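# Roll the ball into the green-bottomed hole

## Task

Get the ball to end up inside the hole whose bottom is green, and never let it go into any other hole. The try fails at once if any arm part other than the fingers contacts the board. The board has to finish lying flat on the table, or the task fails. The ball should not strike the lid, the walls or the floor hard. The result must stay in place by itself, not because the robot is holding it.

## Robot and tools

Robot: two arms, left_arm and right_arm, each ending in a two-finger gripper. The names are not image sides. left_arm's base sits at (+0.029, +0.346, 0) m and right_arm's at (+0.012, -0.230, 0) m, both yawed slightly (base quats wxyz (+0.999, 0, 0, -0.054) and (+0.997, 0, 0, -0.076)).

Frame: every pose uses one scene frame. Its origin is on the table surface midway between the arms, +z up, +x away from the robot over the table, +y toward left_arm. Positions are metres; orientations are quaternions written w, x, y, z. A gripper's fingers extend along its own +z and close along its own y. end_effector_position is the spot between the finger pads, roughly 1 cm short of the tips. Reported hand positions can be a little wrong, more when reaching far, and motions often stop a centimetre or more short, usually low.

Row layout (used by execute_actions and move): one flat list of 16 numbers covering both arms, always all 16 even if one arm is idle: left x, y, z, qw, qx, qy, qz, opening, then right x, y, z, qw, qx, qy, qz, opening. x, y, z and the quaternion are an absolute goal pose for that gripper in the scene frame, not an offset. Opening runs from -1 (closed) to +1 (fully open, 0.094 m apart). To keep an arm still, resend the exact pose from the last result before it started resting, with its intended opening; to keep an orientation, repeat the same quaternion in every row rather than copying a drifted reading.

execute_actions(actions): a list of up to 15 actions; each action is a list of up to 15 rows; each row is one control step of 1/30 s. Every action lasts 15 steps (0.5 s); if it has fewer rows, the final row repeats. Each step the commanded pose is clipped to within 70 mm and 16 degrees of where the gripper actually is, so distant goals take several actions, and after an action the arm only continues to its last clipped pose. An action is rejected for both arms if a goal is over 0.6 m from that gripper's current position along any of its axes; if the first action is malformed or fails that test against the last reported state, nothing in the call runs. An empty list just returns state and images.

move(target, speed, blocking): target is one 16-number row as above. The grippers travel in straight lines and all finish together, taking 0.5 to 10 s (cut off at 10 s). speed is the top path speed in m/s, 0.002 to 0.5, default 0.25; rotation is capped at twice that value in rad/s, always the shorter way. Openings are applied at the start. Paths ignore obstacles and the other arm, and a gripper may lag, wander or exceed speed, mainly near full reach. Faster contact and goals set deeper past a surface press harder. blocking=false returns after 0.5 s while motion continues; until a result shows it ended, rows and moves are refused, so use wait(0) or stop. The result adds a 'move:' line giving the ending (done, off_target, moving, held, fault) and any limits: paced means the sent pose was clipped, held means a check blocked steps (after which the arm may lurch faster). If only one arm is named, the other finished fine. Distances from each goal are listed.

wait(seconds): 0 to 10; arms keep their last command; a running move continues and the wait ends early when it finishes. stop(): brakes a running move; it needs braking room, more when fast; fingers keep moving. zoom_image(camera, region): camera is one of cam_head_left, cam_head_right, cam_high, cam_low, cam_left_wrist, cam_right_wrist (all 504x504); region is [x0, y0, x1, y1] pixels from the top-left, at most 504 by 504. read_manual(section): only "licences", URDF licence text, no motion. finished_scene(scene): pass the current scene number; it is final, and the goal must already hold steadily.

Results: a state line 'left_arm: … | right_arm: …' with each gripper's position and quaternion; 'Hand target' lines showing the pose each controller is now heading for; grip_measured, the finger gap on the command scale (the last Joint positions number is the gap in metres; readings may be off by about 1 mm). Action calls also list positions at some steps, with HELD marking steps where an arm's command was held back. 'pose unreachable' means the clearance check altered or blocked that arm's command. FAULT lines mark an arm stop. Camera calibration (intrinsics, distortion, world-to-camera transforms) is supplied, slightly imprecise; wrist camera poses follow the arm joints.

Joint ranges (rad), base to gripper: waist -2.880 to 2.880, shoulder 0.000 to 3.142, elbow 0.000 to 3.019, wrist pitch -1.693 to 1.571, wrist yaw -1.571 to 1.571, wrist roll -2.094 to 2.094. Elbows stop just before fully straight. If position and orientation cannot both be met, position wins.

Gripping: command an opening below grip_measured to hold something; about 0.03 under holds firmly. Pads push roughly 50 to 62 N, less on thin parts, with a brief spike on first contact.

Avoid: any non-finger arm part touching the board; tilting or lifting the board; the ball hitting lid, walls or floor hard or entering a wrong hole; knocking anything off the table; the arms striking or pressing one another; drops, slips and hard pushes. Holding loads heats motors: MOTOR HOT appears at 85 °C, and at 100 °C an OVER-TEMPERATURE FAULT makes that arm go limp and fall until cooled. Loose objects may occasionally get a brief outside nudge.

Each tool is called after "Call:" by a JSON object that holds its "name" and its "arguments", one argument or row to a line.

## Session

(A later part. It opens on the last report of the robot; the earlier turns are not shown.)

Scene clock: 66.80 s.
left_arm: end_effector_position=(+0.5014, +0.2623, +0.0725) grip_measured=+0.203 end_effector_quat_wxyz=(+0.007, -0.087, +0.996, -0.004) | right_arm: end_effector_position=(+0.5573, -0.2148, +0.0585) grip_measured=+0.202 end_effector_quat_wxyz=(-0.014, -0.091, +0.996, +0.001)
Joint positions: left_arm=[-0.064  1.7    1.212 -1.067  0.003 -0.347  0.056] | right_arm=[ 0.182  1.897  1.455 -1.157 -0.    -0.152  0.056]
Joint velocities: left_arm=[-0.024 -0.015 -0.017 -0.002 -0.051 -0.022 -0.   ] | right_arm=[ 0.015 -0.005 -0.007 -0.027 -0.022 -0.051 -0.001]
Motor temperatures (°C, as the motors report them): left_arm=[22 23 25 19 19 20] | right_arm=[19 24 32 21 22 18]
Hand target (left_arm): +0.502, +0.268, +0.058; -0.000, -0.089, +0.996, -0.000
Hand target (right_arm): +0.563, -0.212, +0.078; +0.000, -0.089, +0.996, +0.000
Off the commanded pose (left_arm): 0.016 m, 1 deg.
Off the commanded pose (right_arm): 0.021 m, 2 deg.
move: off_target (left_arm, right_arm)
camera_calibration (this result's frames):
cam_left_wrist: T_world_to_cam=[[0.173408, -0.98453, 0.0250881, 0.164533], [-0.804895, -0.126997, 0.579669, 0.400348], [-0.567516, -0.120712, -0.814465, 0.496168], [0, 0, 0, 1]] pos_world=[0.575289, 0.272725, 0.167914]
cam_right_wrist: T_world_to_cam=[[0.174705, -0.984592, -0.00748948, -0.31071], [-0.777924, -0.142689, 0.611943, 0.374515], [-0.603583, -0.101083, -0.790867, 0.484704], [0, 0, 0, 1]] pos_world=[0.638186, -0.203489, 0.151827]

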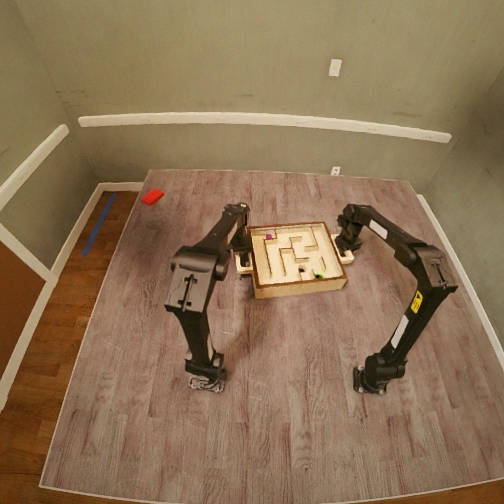

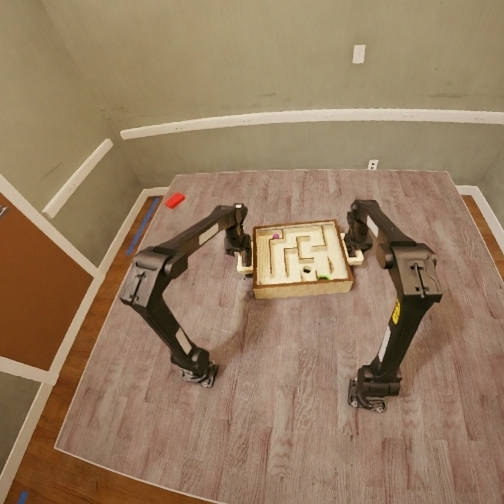

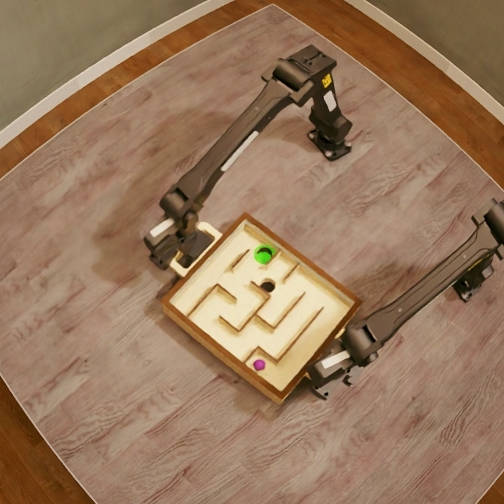

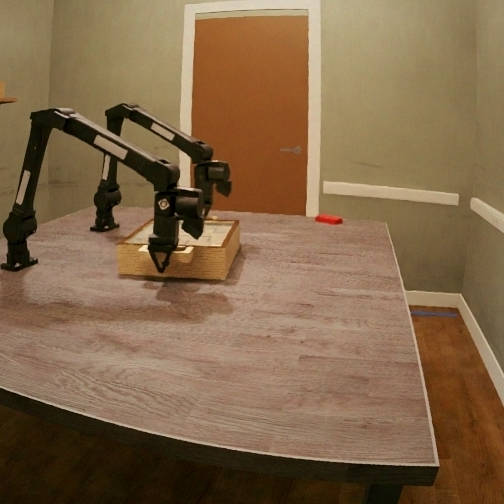

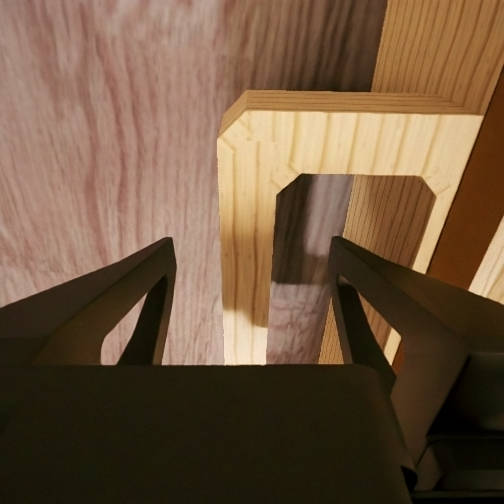

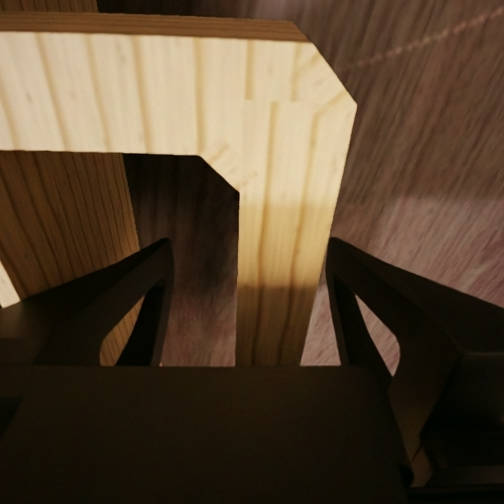

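Call:
{"name": "move", "arguments": {
  "target": [0.503,0.268,0.058,0,-0.089,0.996,0,0.2,0.570,-0.212,0.095,0,-0.089,0.996,0,0.2],
  "speed": 0.03
}}

Scene clock: 70.27 s.
left_arm: end_effector_position=(+0.5015, +0.2623, +0.0723) grip_measured=+0.203 end_effector_quat_wxyz=(+0.007, -0.087, +0.996, -0.004) | right_arm: end_effector_position=(+0.5543, -0.2151, +0.0685) grip_measured=+0.202 end_effector_quat_wxyz=(-0.025, -0.091, +0.996, +0.001)
Joint positions: left_arm=[-0.064  1.701  1.212 -1.067  0.003 -0.347  0.056] | right_arm=[ 0.182  1.892  1.476 -1.205  0.001 -0.152  0.056]
Joint velocities: left_arm=[-0.015 -0.005 -0.012  0.007 -0.051 -0.037  0.   ] | right_arm=[ 0.005 -0.024  0.002 -0.002 -0.037  0.007 -0.   ]
Motor temperatures (°C, as the motors report them): left_arm=[22 23 25 19 18 20] | right_arm=[19 24 32 21 22 18]
Hand target (left_arm): +0.502, +0.268, +0.058; -0.000, -0.089, +0.996, -0.000
Hand target (right_arm): +0.568, -0.212, +0.095; +0.000, -0.089, +0.996, +0.000
Off the commanded pose (left_arm): 0.015 m, 1 deg.
Off the commanded pose (right_arm): 0.031 m, 3 deg.
move: off_target (left_arm, right_arm)
camera_calibration (this result's frames):
cam_left_wrist: T_world_to_cam=[[0.173032, -0.984597, 0.0250827, 0.16472], [-0.804944, -0.126693, 0.579667, 0.400449], [-0.56756, -0.120491, -0.814467, 0.49603], [0, 0, 0, 1]] pos_world=[0.575364, 0.272684, 0.167742]
cam_right_wrist: T_world_to_cam=[[0.174579, -0.9846, -0.00920191, -0.310266], [-0.764218, -0.141384, 0.629271, 0.357468], [-0.620881, -0.102825, -0.777132, 0.499025], [0, 0, 0, 1]] pos_world=[0.637185, -0.203635, 0.160009]

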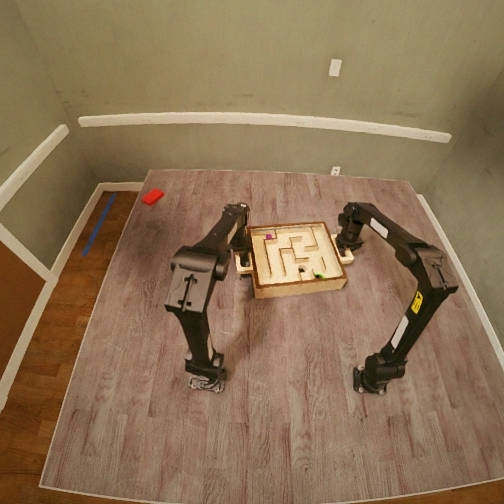

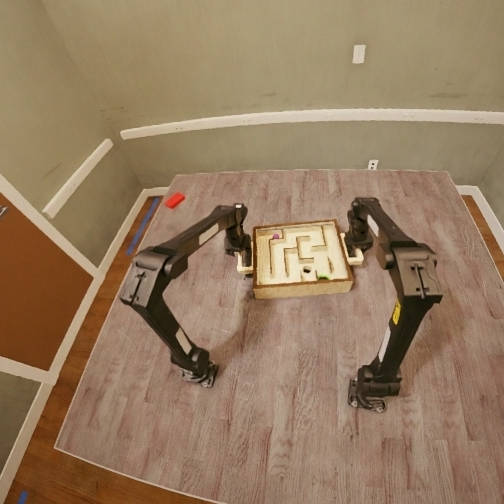

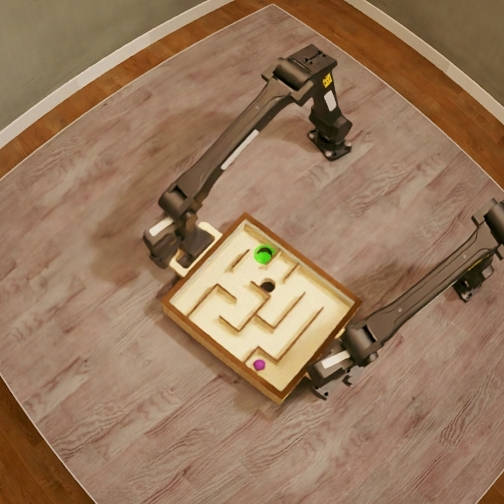

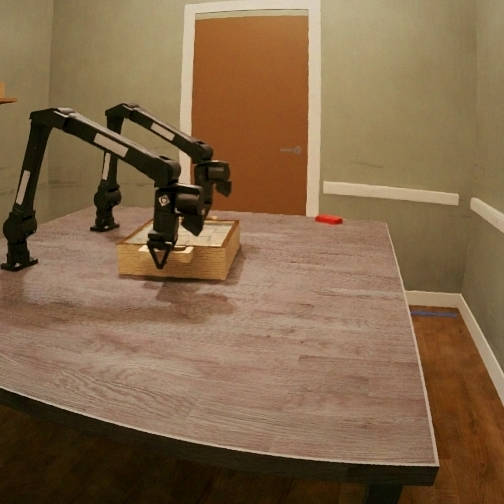

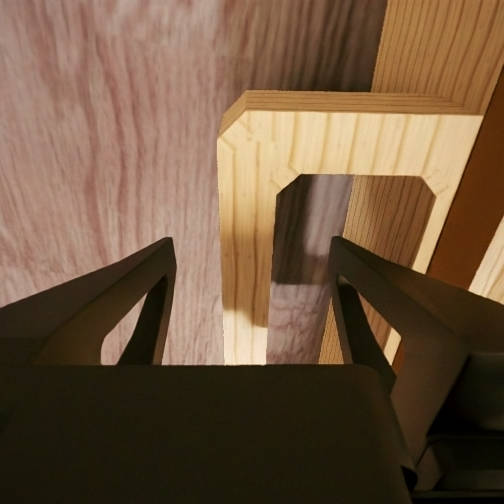

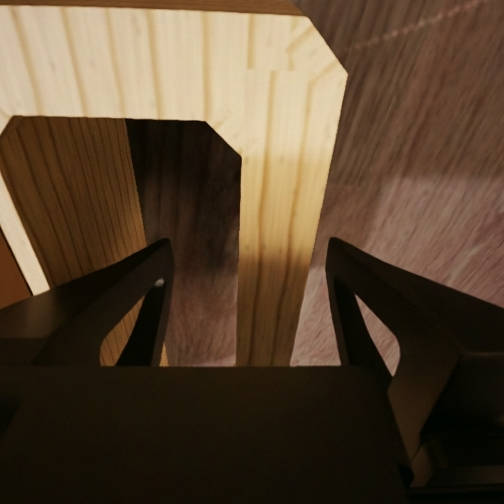

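Call:
{"name": "move", "arguments": {
  "target": [0.503,0.268,0.058,0,-0.089,0.996,0,0.2,0.580,-0.212,0.088,0.02,-0.089,0.996,0,0.2],
  "speed": 0.03
}}

Scene clock: 76.40 s.
left_arm: end_effector_position=(+0.5015, +0.2623, +0.0723) grip_measured=+0.203 end_effector_quat_wxyz=(+0.007, -0.087, +0.996, -0.004) | right_arm: end_effector_position=(+0.5603, -0.2146, +0.0683) grip_measured=+0.202 end_effector_quat_wxyz=(-0.013, -0.091, +0.996, +0.001)
Joint positions: left_arm=[-0.064  1.701  1.212 -1.067  0.003 -0.347  0.056] | right_arm=[ 0.182  1.892  1.476 -1.181 -0.001 -0.152  0.056]
Joint velocities: left_arm=[-0.015 -0.005 -0.012 -0.002 -0.007 -0.066 -0.001] | right_arm=[-0.024 -0.015  0.002  0.002  0.022 -0.037  0.   ]
Motor temperatures (°C, as the motors report them): left_arm=[22 23 25 19 18 20] | right_arm=[19 24 32 21 22 18]
Hand target (left_arm): +0.502, +0.268, +0.058; -0.000, -0.089, +0.996, -0.000
Hand target (right_arm): +0.579, -0.212, +0.089; +0.020, -0.090, +0.996, +0.000
Off the commanded pose (left_arm): 0.015 m, 1 deg.
Off the commanded pose (right_arm): 0.028 m, 4 deg.
move: off_target (left_arm, right_arm)
camera_calibration (this result's frames):
cam_left_wrist: T_world_to_cam=[[0.173032, -0.984597, 0.0250827, 0.16472], [-0.804944, -0.126693, 0.579667, 0.400449], [-0.56756, -0.120491, -0.814467, 0.49603], [0, 0, 0, 1]] pos_world=[0.575364, 0.272684, 0.167742]
cam_right_wrist: T_world_to_cam=[[0.174712, -0.984591, -0.00753339, -0.311002], [-0.779317, -0.142955, 0.610106, 0.371693], [-0.601782, -0.100722, -0.792284, 0.493397], [0, 0, 0, 1]] pos_world=[0.640919, -0.203379, 0.161796]

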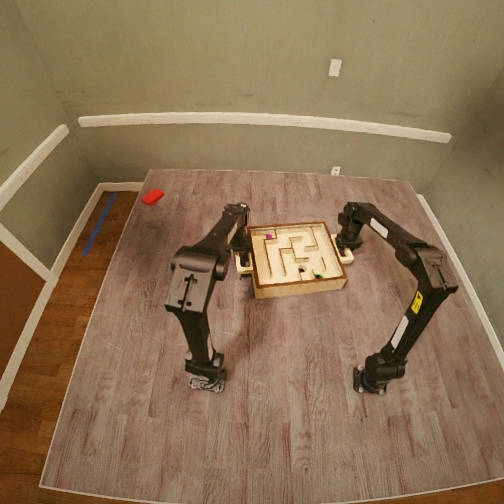

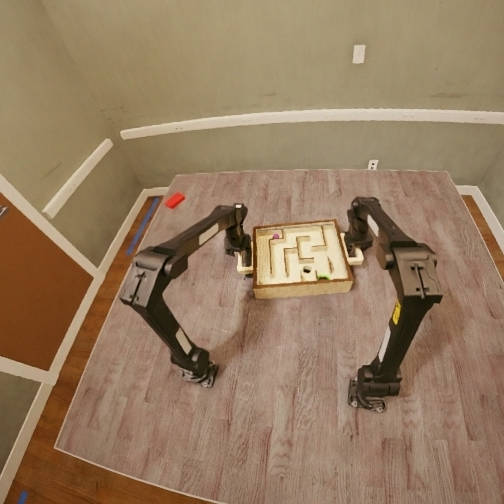

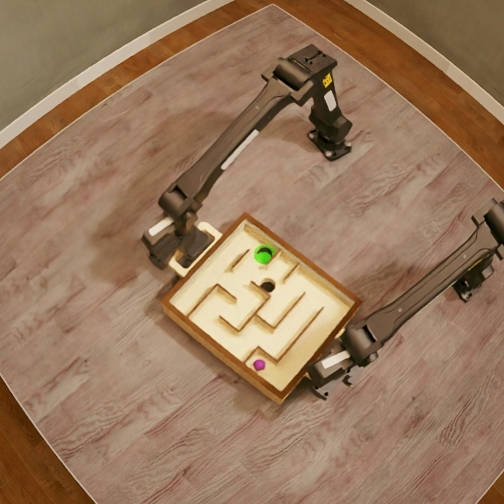

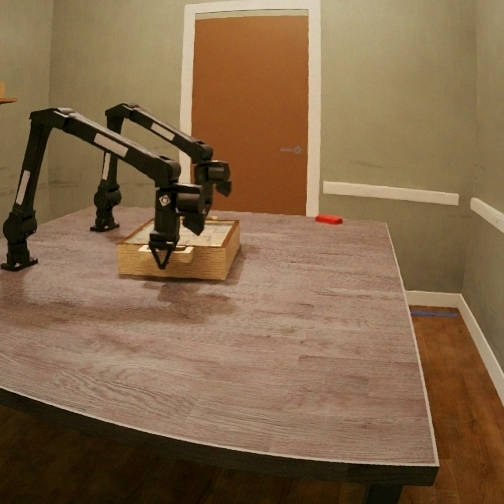

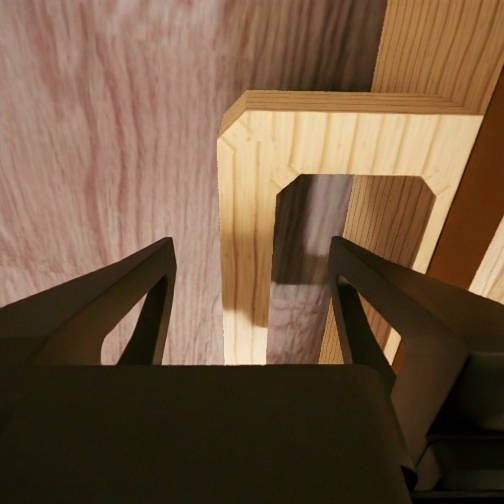

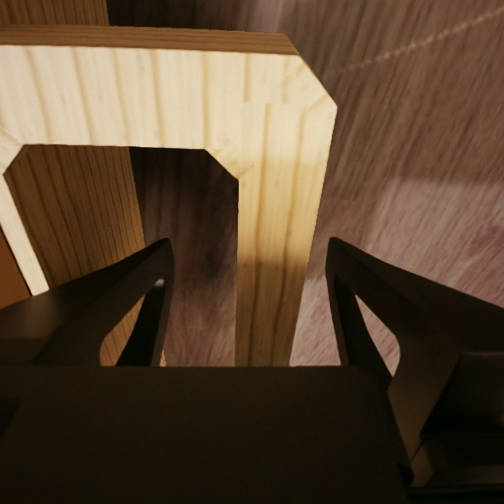

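Call:
{"name": "move", "arguments": {
  "target": [0.503,0.268,0.058,0,-0.089,0.996,0,0.2,0.578,-0.212,0.102,0.04,-0.089,0.996,0,0.2],
  "speed": 0.04
}}

Scene clock: 80.40 s.
left_arm: end_effector_position=(+0.5015, +0.2623, +0.0723) grip_measured=+0.203 end_effector_quat_wxyz=(+0.007, -0.087, +0.996, -0.004) | right_arm: end_effector_position=(+0.5675, -0.2140, +0.0853) grip_measured=+0.202 end_effector_quat_wxyz=(+0.014, -0.091, +0.996, +0.001)
Joint positions: left_arm=[-0.064  1.701  1.212 -1.067  0.003 -0.347  0.056] | right_arm=[ 0.182  1.86   1.476 -1.158 -0.003 -0.152  0.056]
Joint velocities: left_arm=[-0.005 -0.005  0.012 -0.002  0.051  0.007  0.001] | right_arm=[-0.005 -0.015  0.002  0.002  0.007  0.022 -0.001]
Motor temperatures (°C, as the motors report them): left_arm=[22 23 25 19 18 20] | right_arm=[19 24 32 21 22 18]
Hand target (left_arm): +0.502, +0.268, +0.058; -0.000, -0.089, +0.996, -0.000
Hand target (right_arm): +0.577, -0.212, +0.102; +0.040, -0.090, +0.995, +0.000
Off the commanded pose (left_arm): 0.015 m, 1 deg.
Off the commanded pose (right_arm): 0.020 m, 3 deg.
move: off_target (left_arm, right_arm)
camera_calibration (this result's frames):
cam_left_wrist: T_world_to_cam=[[0.173032, -0.984597, 0.0250827, 0.16472], [-0.804944, -0.126693, 0.579667, 0.400449], [-0.56756, -0.120491, -0.814467, 0.49603], [0, 0, 0, 1]] pos_world=[0.575364, 0.272684, 0.167742]
cam_right_wrist: T_world_to_cam=[[0.17497, -0.984572, -0.00184478, -0.31217], [-0.811356, -0.145248, 0.56622, 0.388486], [-0.557752, -0.0975747, -0.824252, 0.489698], [0, 0, 0, 1]] pos_world=[0.642951, -0.203145, 0.18309]

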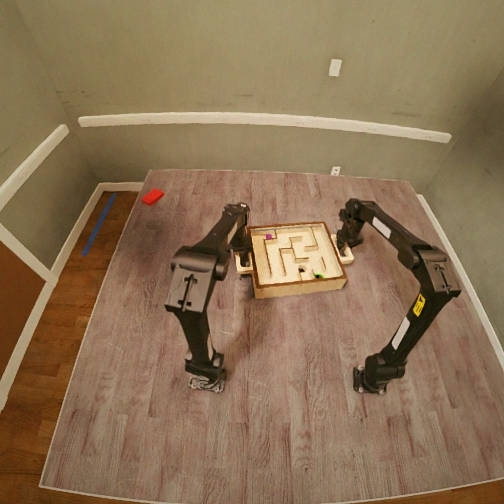

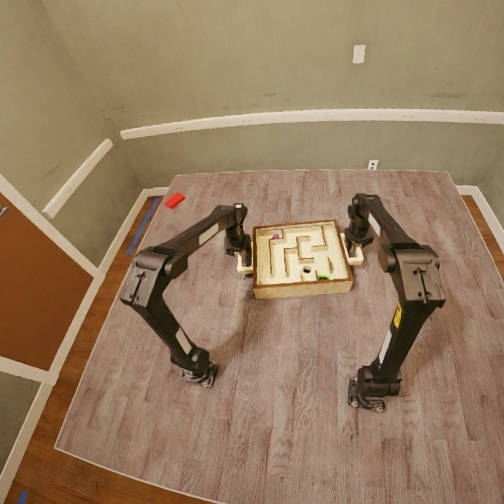

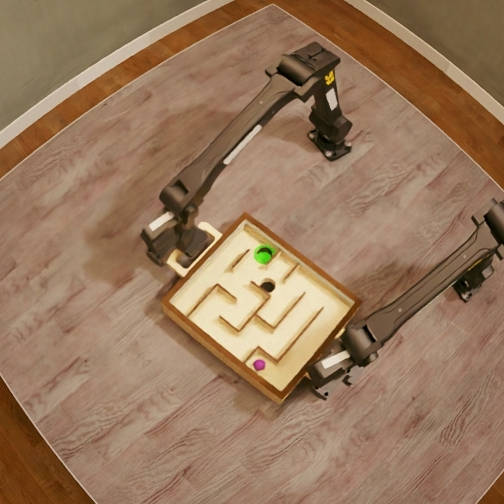

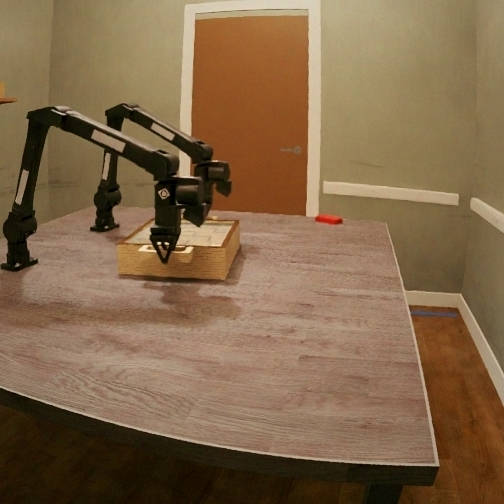

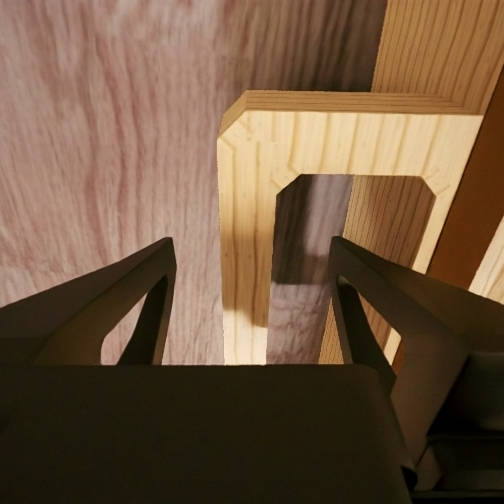

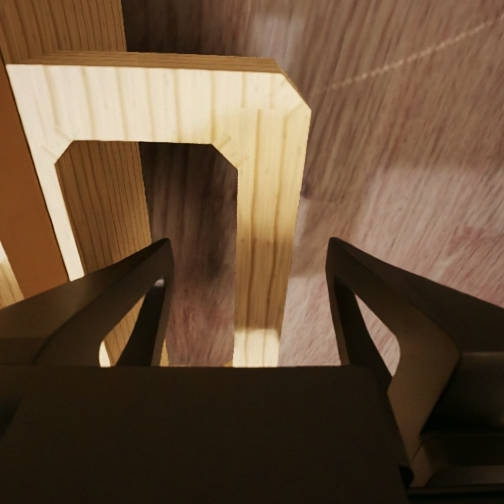

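Good x now. Lower slowly.

Call:
{"name": "move", "arguments": {
  "target": [0.503,0.268,0.058,0,-0.089,0.996,0,0.2,0.572,-0.212,0.064,0.015,-0.089,0.996,0,0.2],
  "speed": 0.02
}}

Scene clock: 83.97 s.
left_arm: end_effector_position=(+0.5015, +0.2623, +0.0723) grip_measured=+0.203 end_effector_quat_wxyz=(+0.007, -0.087, +0.996, -0.004) | right_arm: end_effector_position=(+0.5718, -0.2139, +0.0829) grip_measured=+0.202 end_effector_quat_wxyz=(+0.025, -0.091, +0.996, +0.000)
Joint positions: left_arm=[-0.064  1.701  1.212 -1.067  0.003 -0.347  0.056] | right_arm=[ 0.182  1.86   1.468 -1.129 -0.003 -0.152  0.056]
Joint velocities: left_arm=[ 0.015 -0.005  0.012 -0.007 -0.037 -0.007 -0.   ] | right_arm=[-0.015 -0.005  0.002  0.002 -0.037 -0.095 -0.001]
Motor temperatures (°C, as the motors report them): left_arm=[22 23 25 19 18 20] | right_arm=[19 24 32 21 22 18]
Hand target (left_arm): +0.502, +0.268, +0.058; -0.000, -0.089, +0.996, -0.000
Hand target (right_arm): +0.572, -0.212, +0.064; +0.015, -0.089, +0.996, -0.000
Off the commanded pose (left_arm): 0.015 m, 1 deg.
Off the commanded pose (right_arm): 0.019 m, 1 deg.
move: off_target (left_arm, right_arm)
camera_calibration (this result's frames):
cam_left_wrist: T_world_to_cam=[[0.173032, -0.984597, 0.0250827, 0.16472], [-0.804944, -0.126693, 0.579667, 0.400449], [-0.56756, -0.120491, -0.814467, 0.49603], [0, 0, 0, 1]] pos_world=[0.575364, 0.272684, 0.167742]
cam_right_wrist: T_world_to_cam=[[0.174976, -0.984572, 0.00132784, -0.313067], [-0.823469, -0.145605, 0.54836, 0.401654], [-0.539706, -0.097043, -0.836241, 0.480952], [0, 0, 0, 1]] pos_world=[0.645101, -0.203081, 0.182357]

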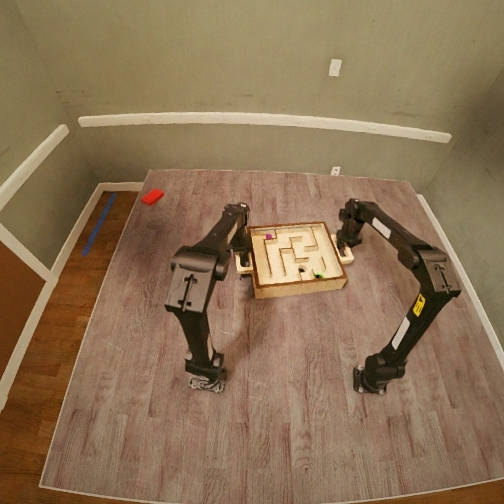

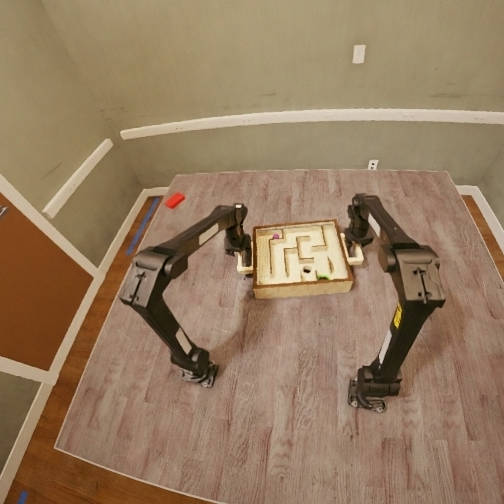

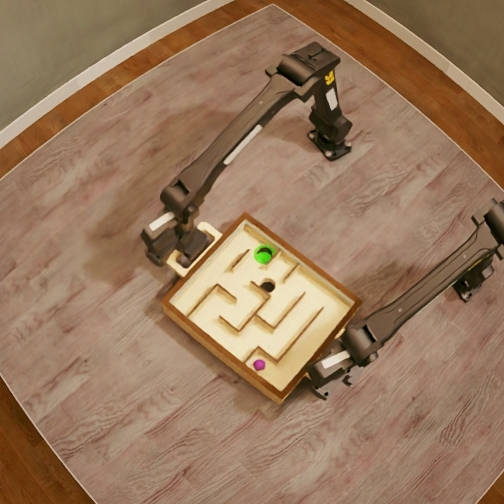

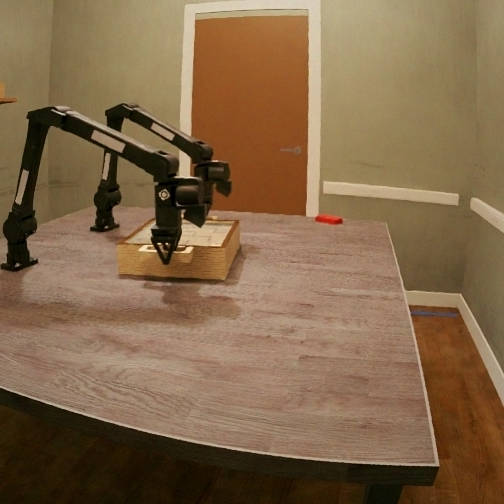

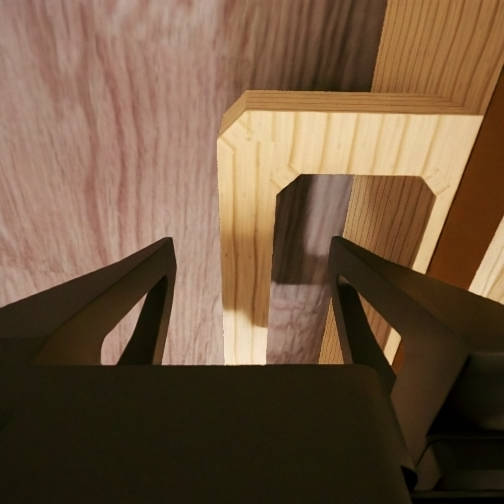

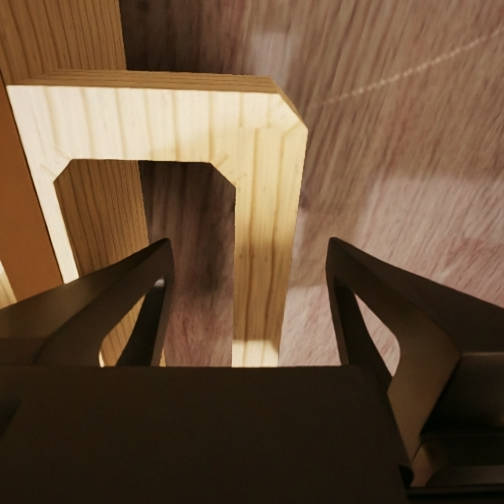

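Call:
{"name": "move", "arguments": {
  "target": [0.503,0.268,0.058,0,-0.089,0.996,0,0.2,0.568,-0.212,0.055,0,-0.089,0.996,0,0.2],
  "speed": 0.015
}}

Scene clock: 88.17 s.
left_arm: end_effector_position=(+0.5015, +0.2623, +0.0723) grip_measured=+0.203 end_effector_quat_wxyz=(+0.007, -0.087, +0.996, -0.004) | right_arm: end_effector_position=(+0.5713, -0.2141, +0.0772) grip_measured=+0.202 end_effector_quat_wxyz=(+0.020, -0.091, +0.996, -0.000)
Joint positions: left_arm=[-0.064  1.701  1.212 -1.067  0.003 -0.347  0.056] | right_arm=[ 0.182  1.87   1.468 -1.129 -0.002 -0.152  0.056]
Joint velocities: left_arm=[-0.024 -0.015 -0.007 -0.007 -0.037 -0.007  0.   ] | right_arm=[-0.015 -0.005  0.007 -0.017  0.11  -0.066  0.   ]
Motor temperatures (°C, as the motors report them): left_arm=[22 23 25 19 18 20] | right_arm=[19 24 32 21 22 18]
Hand target (left_arm): +0.502, +0.268, +0.058; -0.000, -0.089, +0.996, -0.000
Hand target (right_arm): +0.568, -0.212, +0.055; -0.000, -0.089, +0.996, -0.000
Off the commanded pose (left_arm): 0.015 m, 1 deg.
Off the commanded pose (right_arm): 0.023 m, 2 deg.
move: off_target (left_arm, right_arm)
camera_calibration (this result's frames):
cam_left_wrist: T_world_to_cam=[[0.173032, -0.984597, 0.0250827, 0.16472], [-0.804944, -0.126693, 0.579667, 0.400449], [-0.56756, -0.120491, -0.814467, 0.49603], [0, 0, 0, 1]] pos_world=[0.575364, 0.272684, 0.167742]
cam_right_wrist: T_world_to_cam=[[0.174922, -0.984581, 0.00127773, -0.313208], [-0.817601, -0.144533, 0.55735, 0.400511], [-0.548572, -0.0985374, -0.830276, 0.480116], [0, 0, 0, 1]] pos_world=[0.645623, -0.203182, 0.175804]

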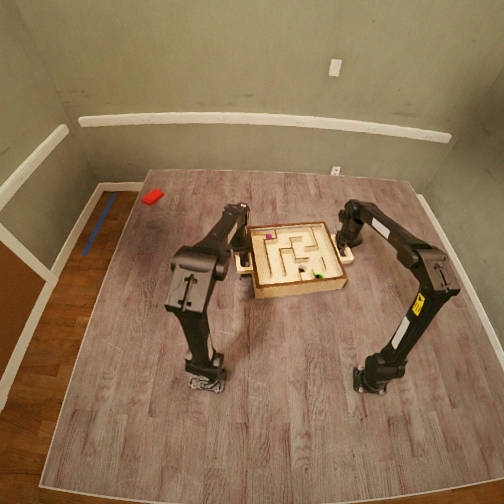

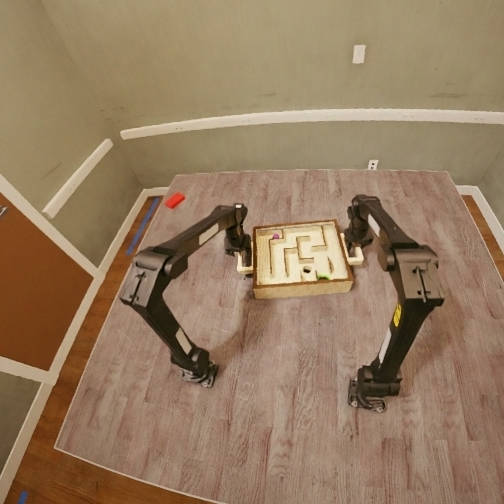

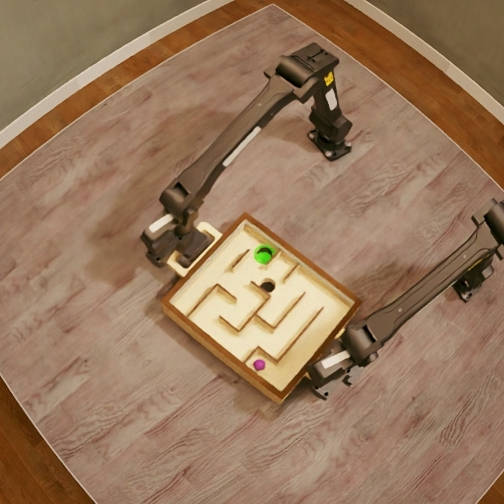

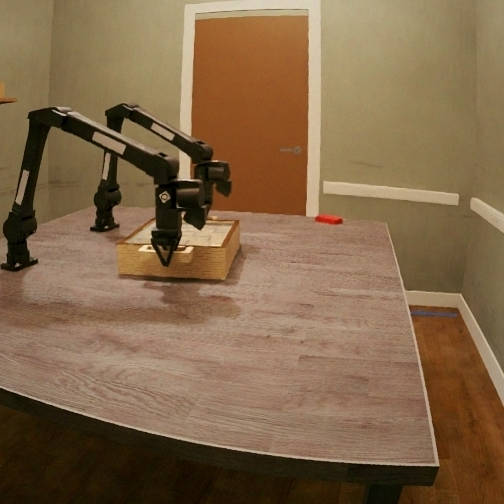

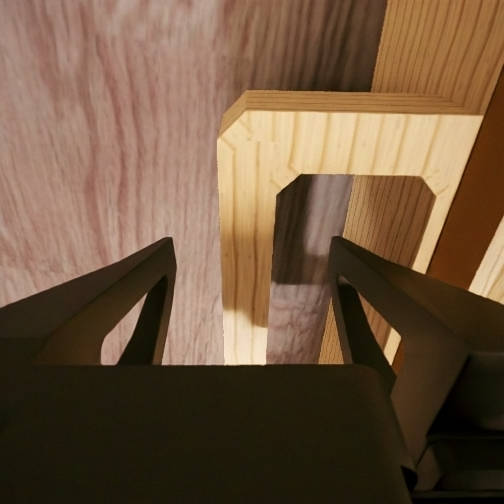

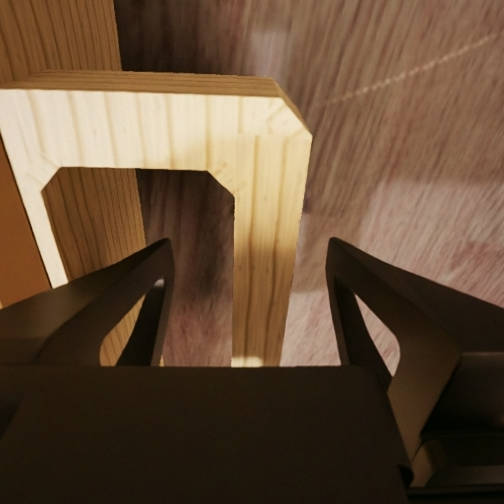

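Call:
{"name": "move", "arguments": {
  "target": [0.503,0.268,0.058,0,-0.089,0.996,0,0.2,0.573,-0.212,0.051,0.005,-0.089,0.996,0,0.2],
  "speed": 0.015
}}

Call:
{"name": "zoom_image", "arguments": {
  "camera": "cam_high",
  "region": [150,200,370,420]
}}

Scene clock: 92.90 s.
left_arm: end_effector_position=(+0.5015, +0.2623, +0.0723) grip_measured=+0.203 end_effector_quat_wxyz=(+0.007, -0.087, +0.996, -0.004) | right_arm: end_effector_position=(+0.5714, -0.2141, +0.0719) grip_measured=+0.202 end_effector_quat_wxyz=(+0.016, -0.091, +0.996, -0.000)
Joint positions: left_arm=[-0.064  1.701  1.212 -1.067  0.003 -0.347  0.056] | right_arm=[ 0.182  1.88   1.468 -1.126 -0.002 -0.152  0.056]
Joint velocities: left_arm=[-0.005 -0.005  0.007  0.012  0.022 -0.11  -0.   ] | right_arm=[ 0.005  0.005 -0.012 -0.007 -0.066 -0.007  0.001]
Motor temperatures (°C, as the motors report them): left_arm=[22 23 25 19 18 20] | right_arm=[19 24 32 21 22 18]
Hand target (left_arm): +0.502, +0.268, +0.058; -0.000, -0.089, +0.996, -0.000
Hand target (right_arm): +0.573, -0.212, +0.051; +0.005, -0.089, +0.996, -0.000
Off the commanded pose (left_arm): 0.015 m, 1 deg.
Off the commanded pose (right_arm): 0.021 m, 1 deg.
move: off_target (left_arm, right_arm)
camera_calibration (this result's frames):
cam_left_wrist: T_world_to_cam=[[0.173032, -0.984597, 0.0250827, 0.16472], [-0.804944, -0.126693, 0.579667, 0.400449], [-0.56756, -0.120491, -0.814467, 0.49603], [0, 0, 0, 1]] pos_world=[0.575364, 0.272684, 0.167742]
cam_right_wrist: T_world_to_cam=[[0.174927, -0.984581, 0.000220583, -0.313143], [-0.813541, -0.144413, 0.56329, 0.400833], [-0.554573, -0.0987142, -0.826259, 0.478864], [0, 0, 0, 1]] pos_world=[0.646436, -0.203158, 0.169949]

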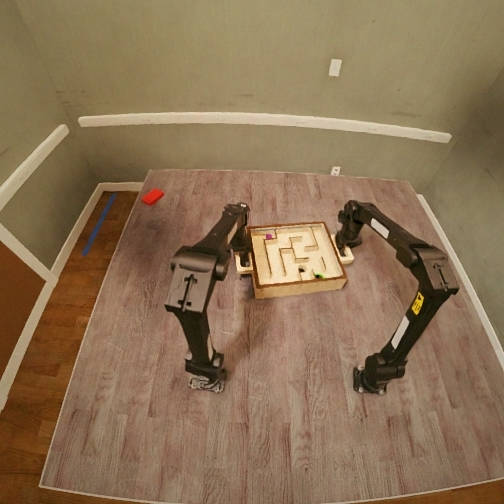

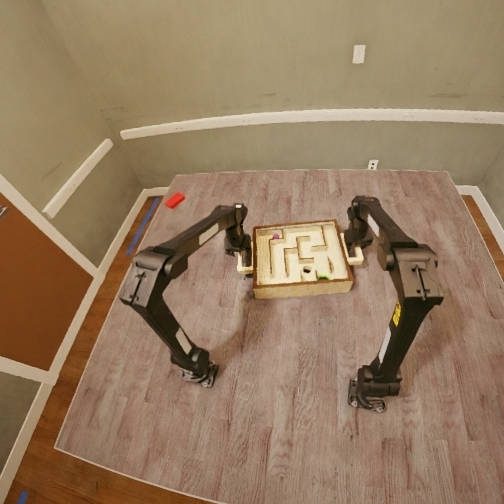

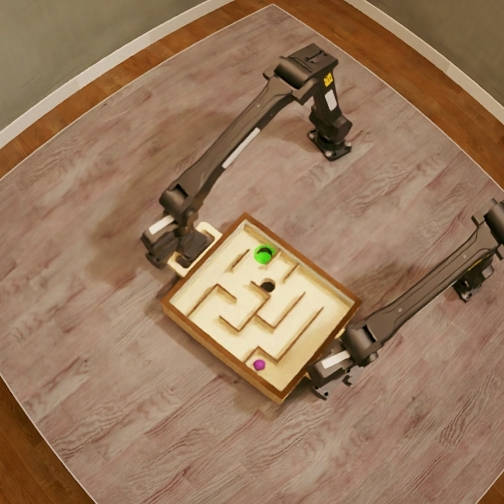

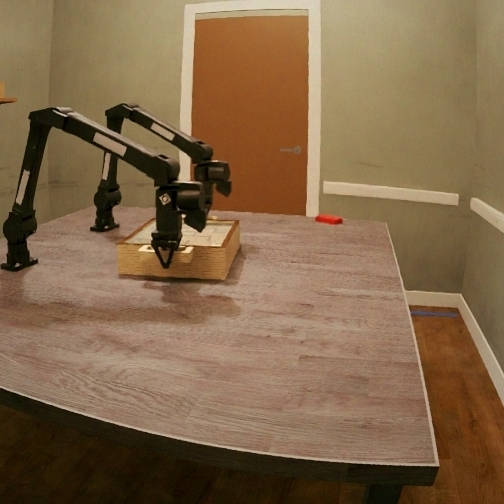

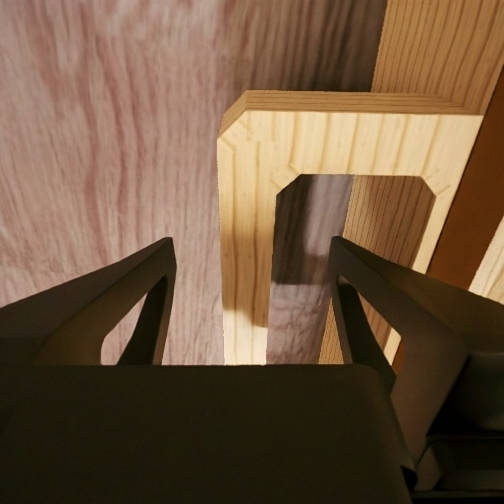

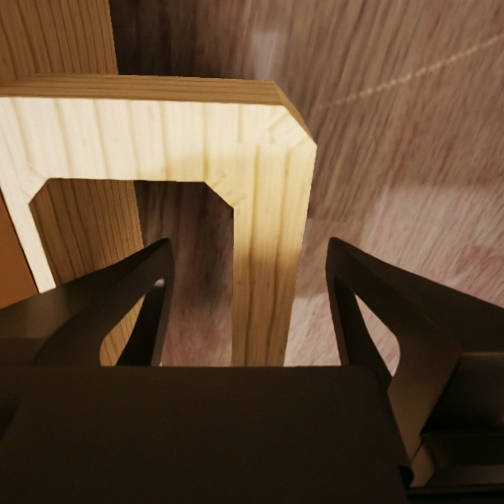

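Region (150, 200, 370, 420) of cam_high's 504x504 image, scaled by 2.291, with more detail than that image has.

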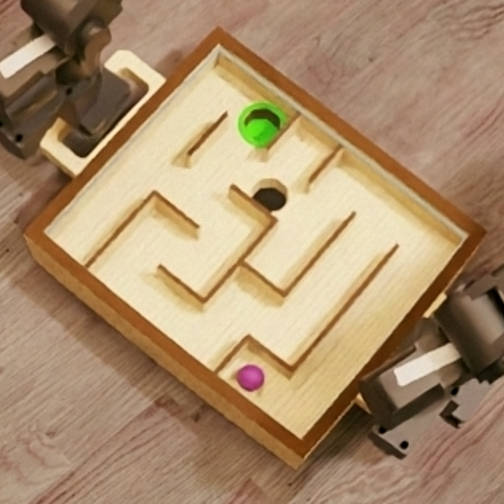

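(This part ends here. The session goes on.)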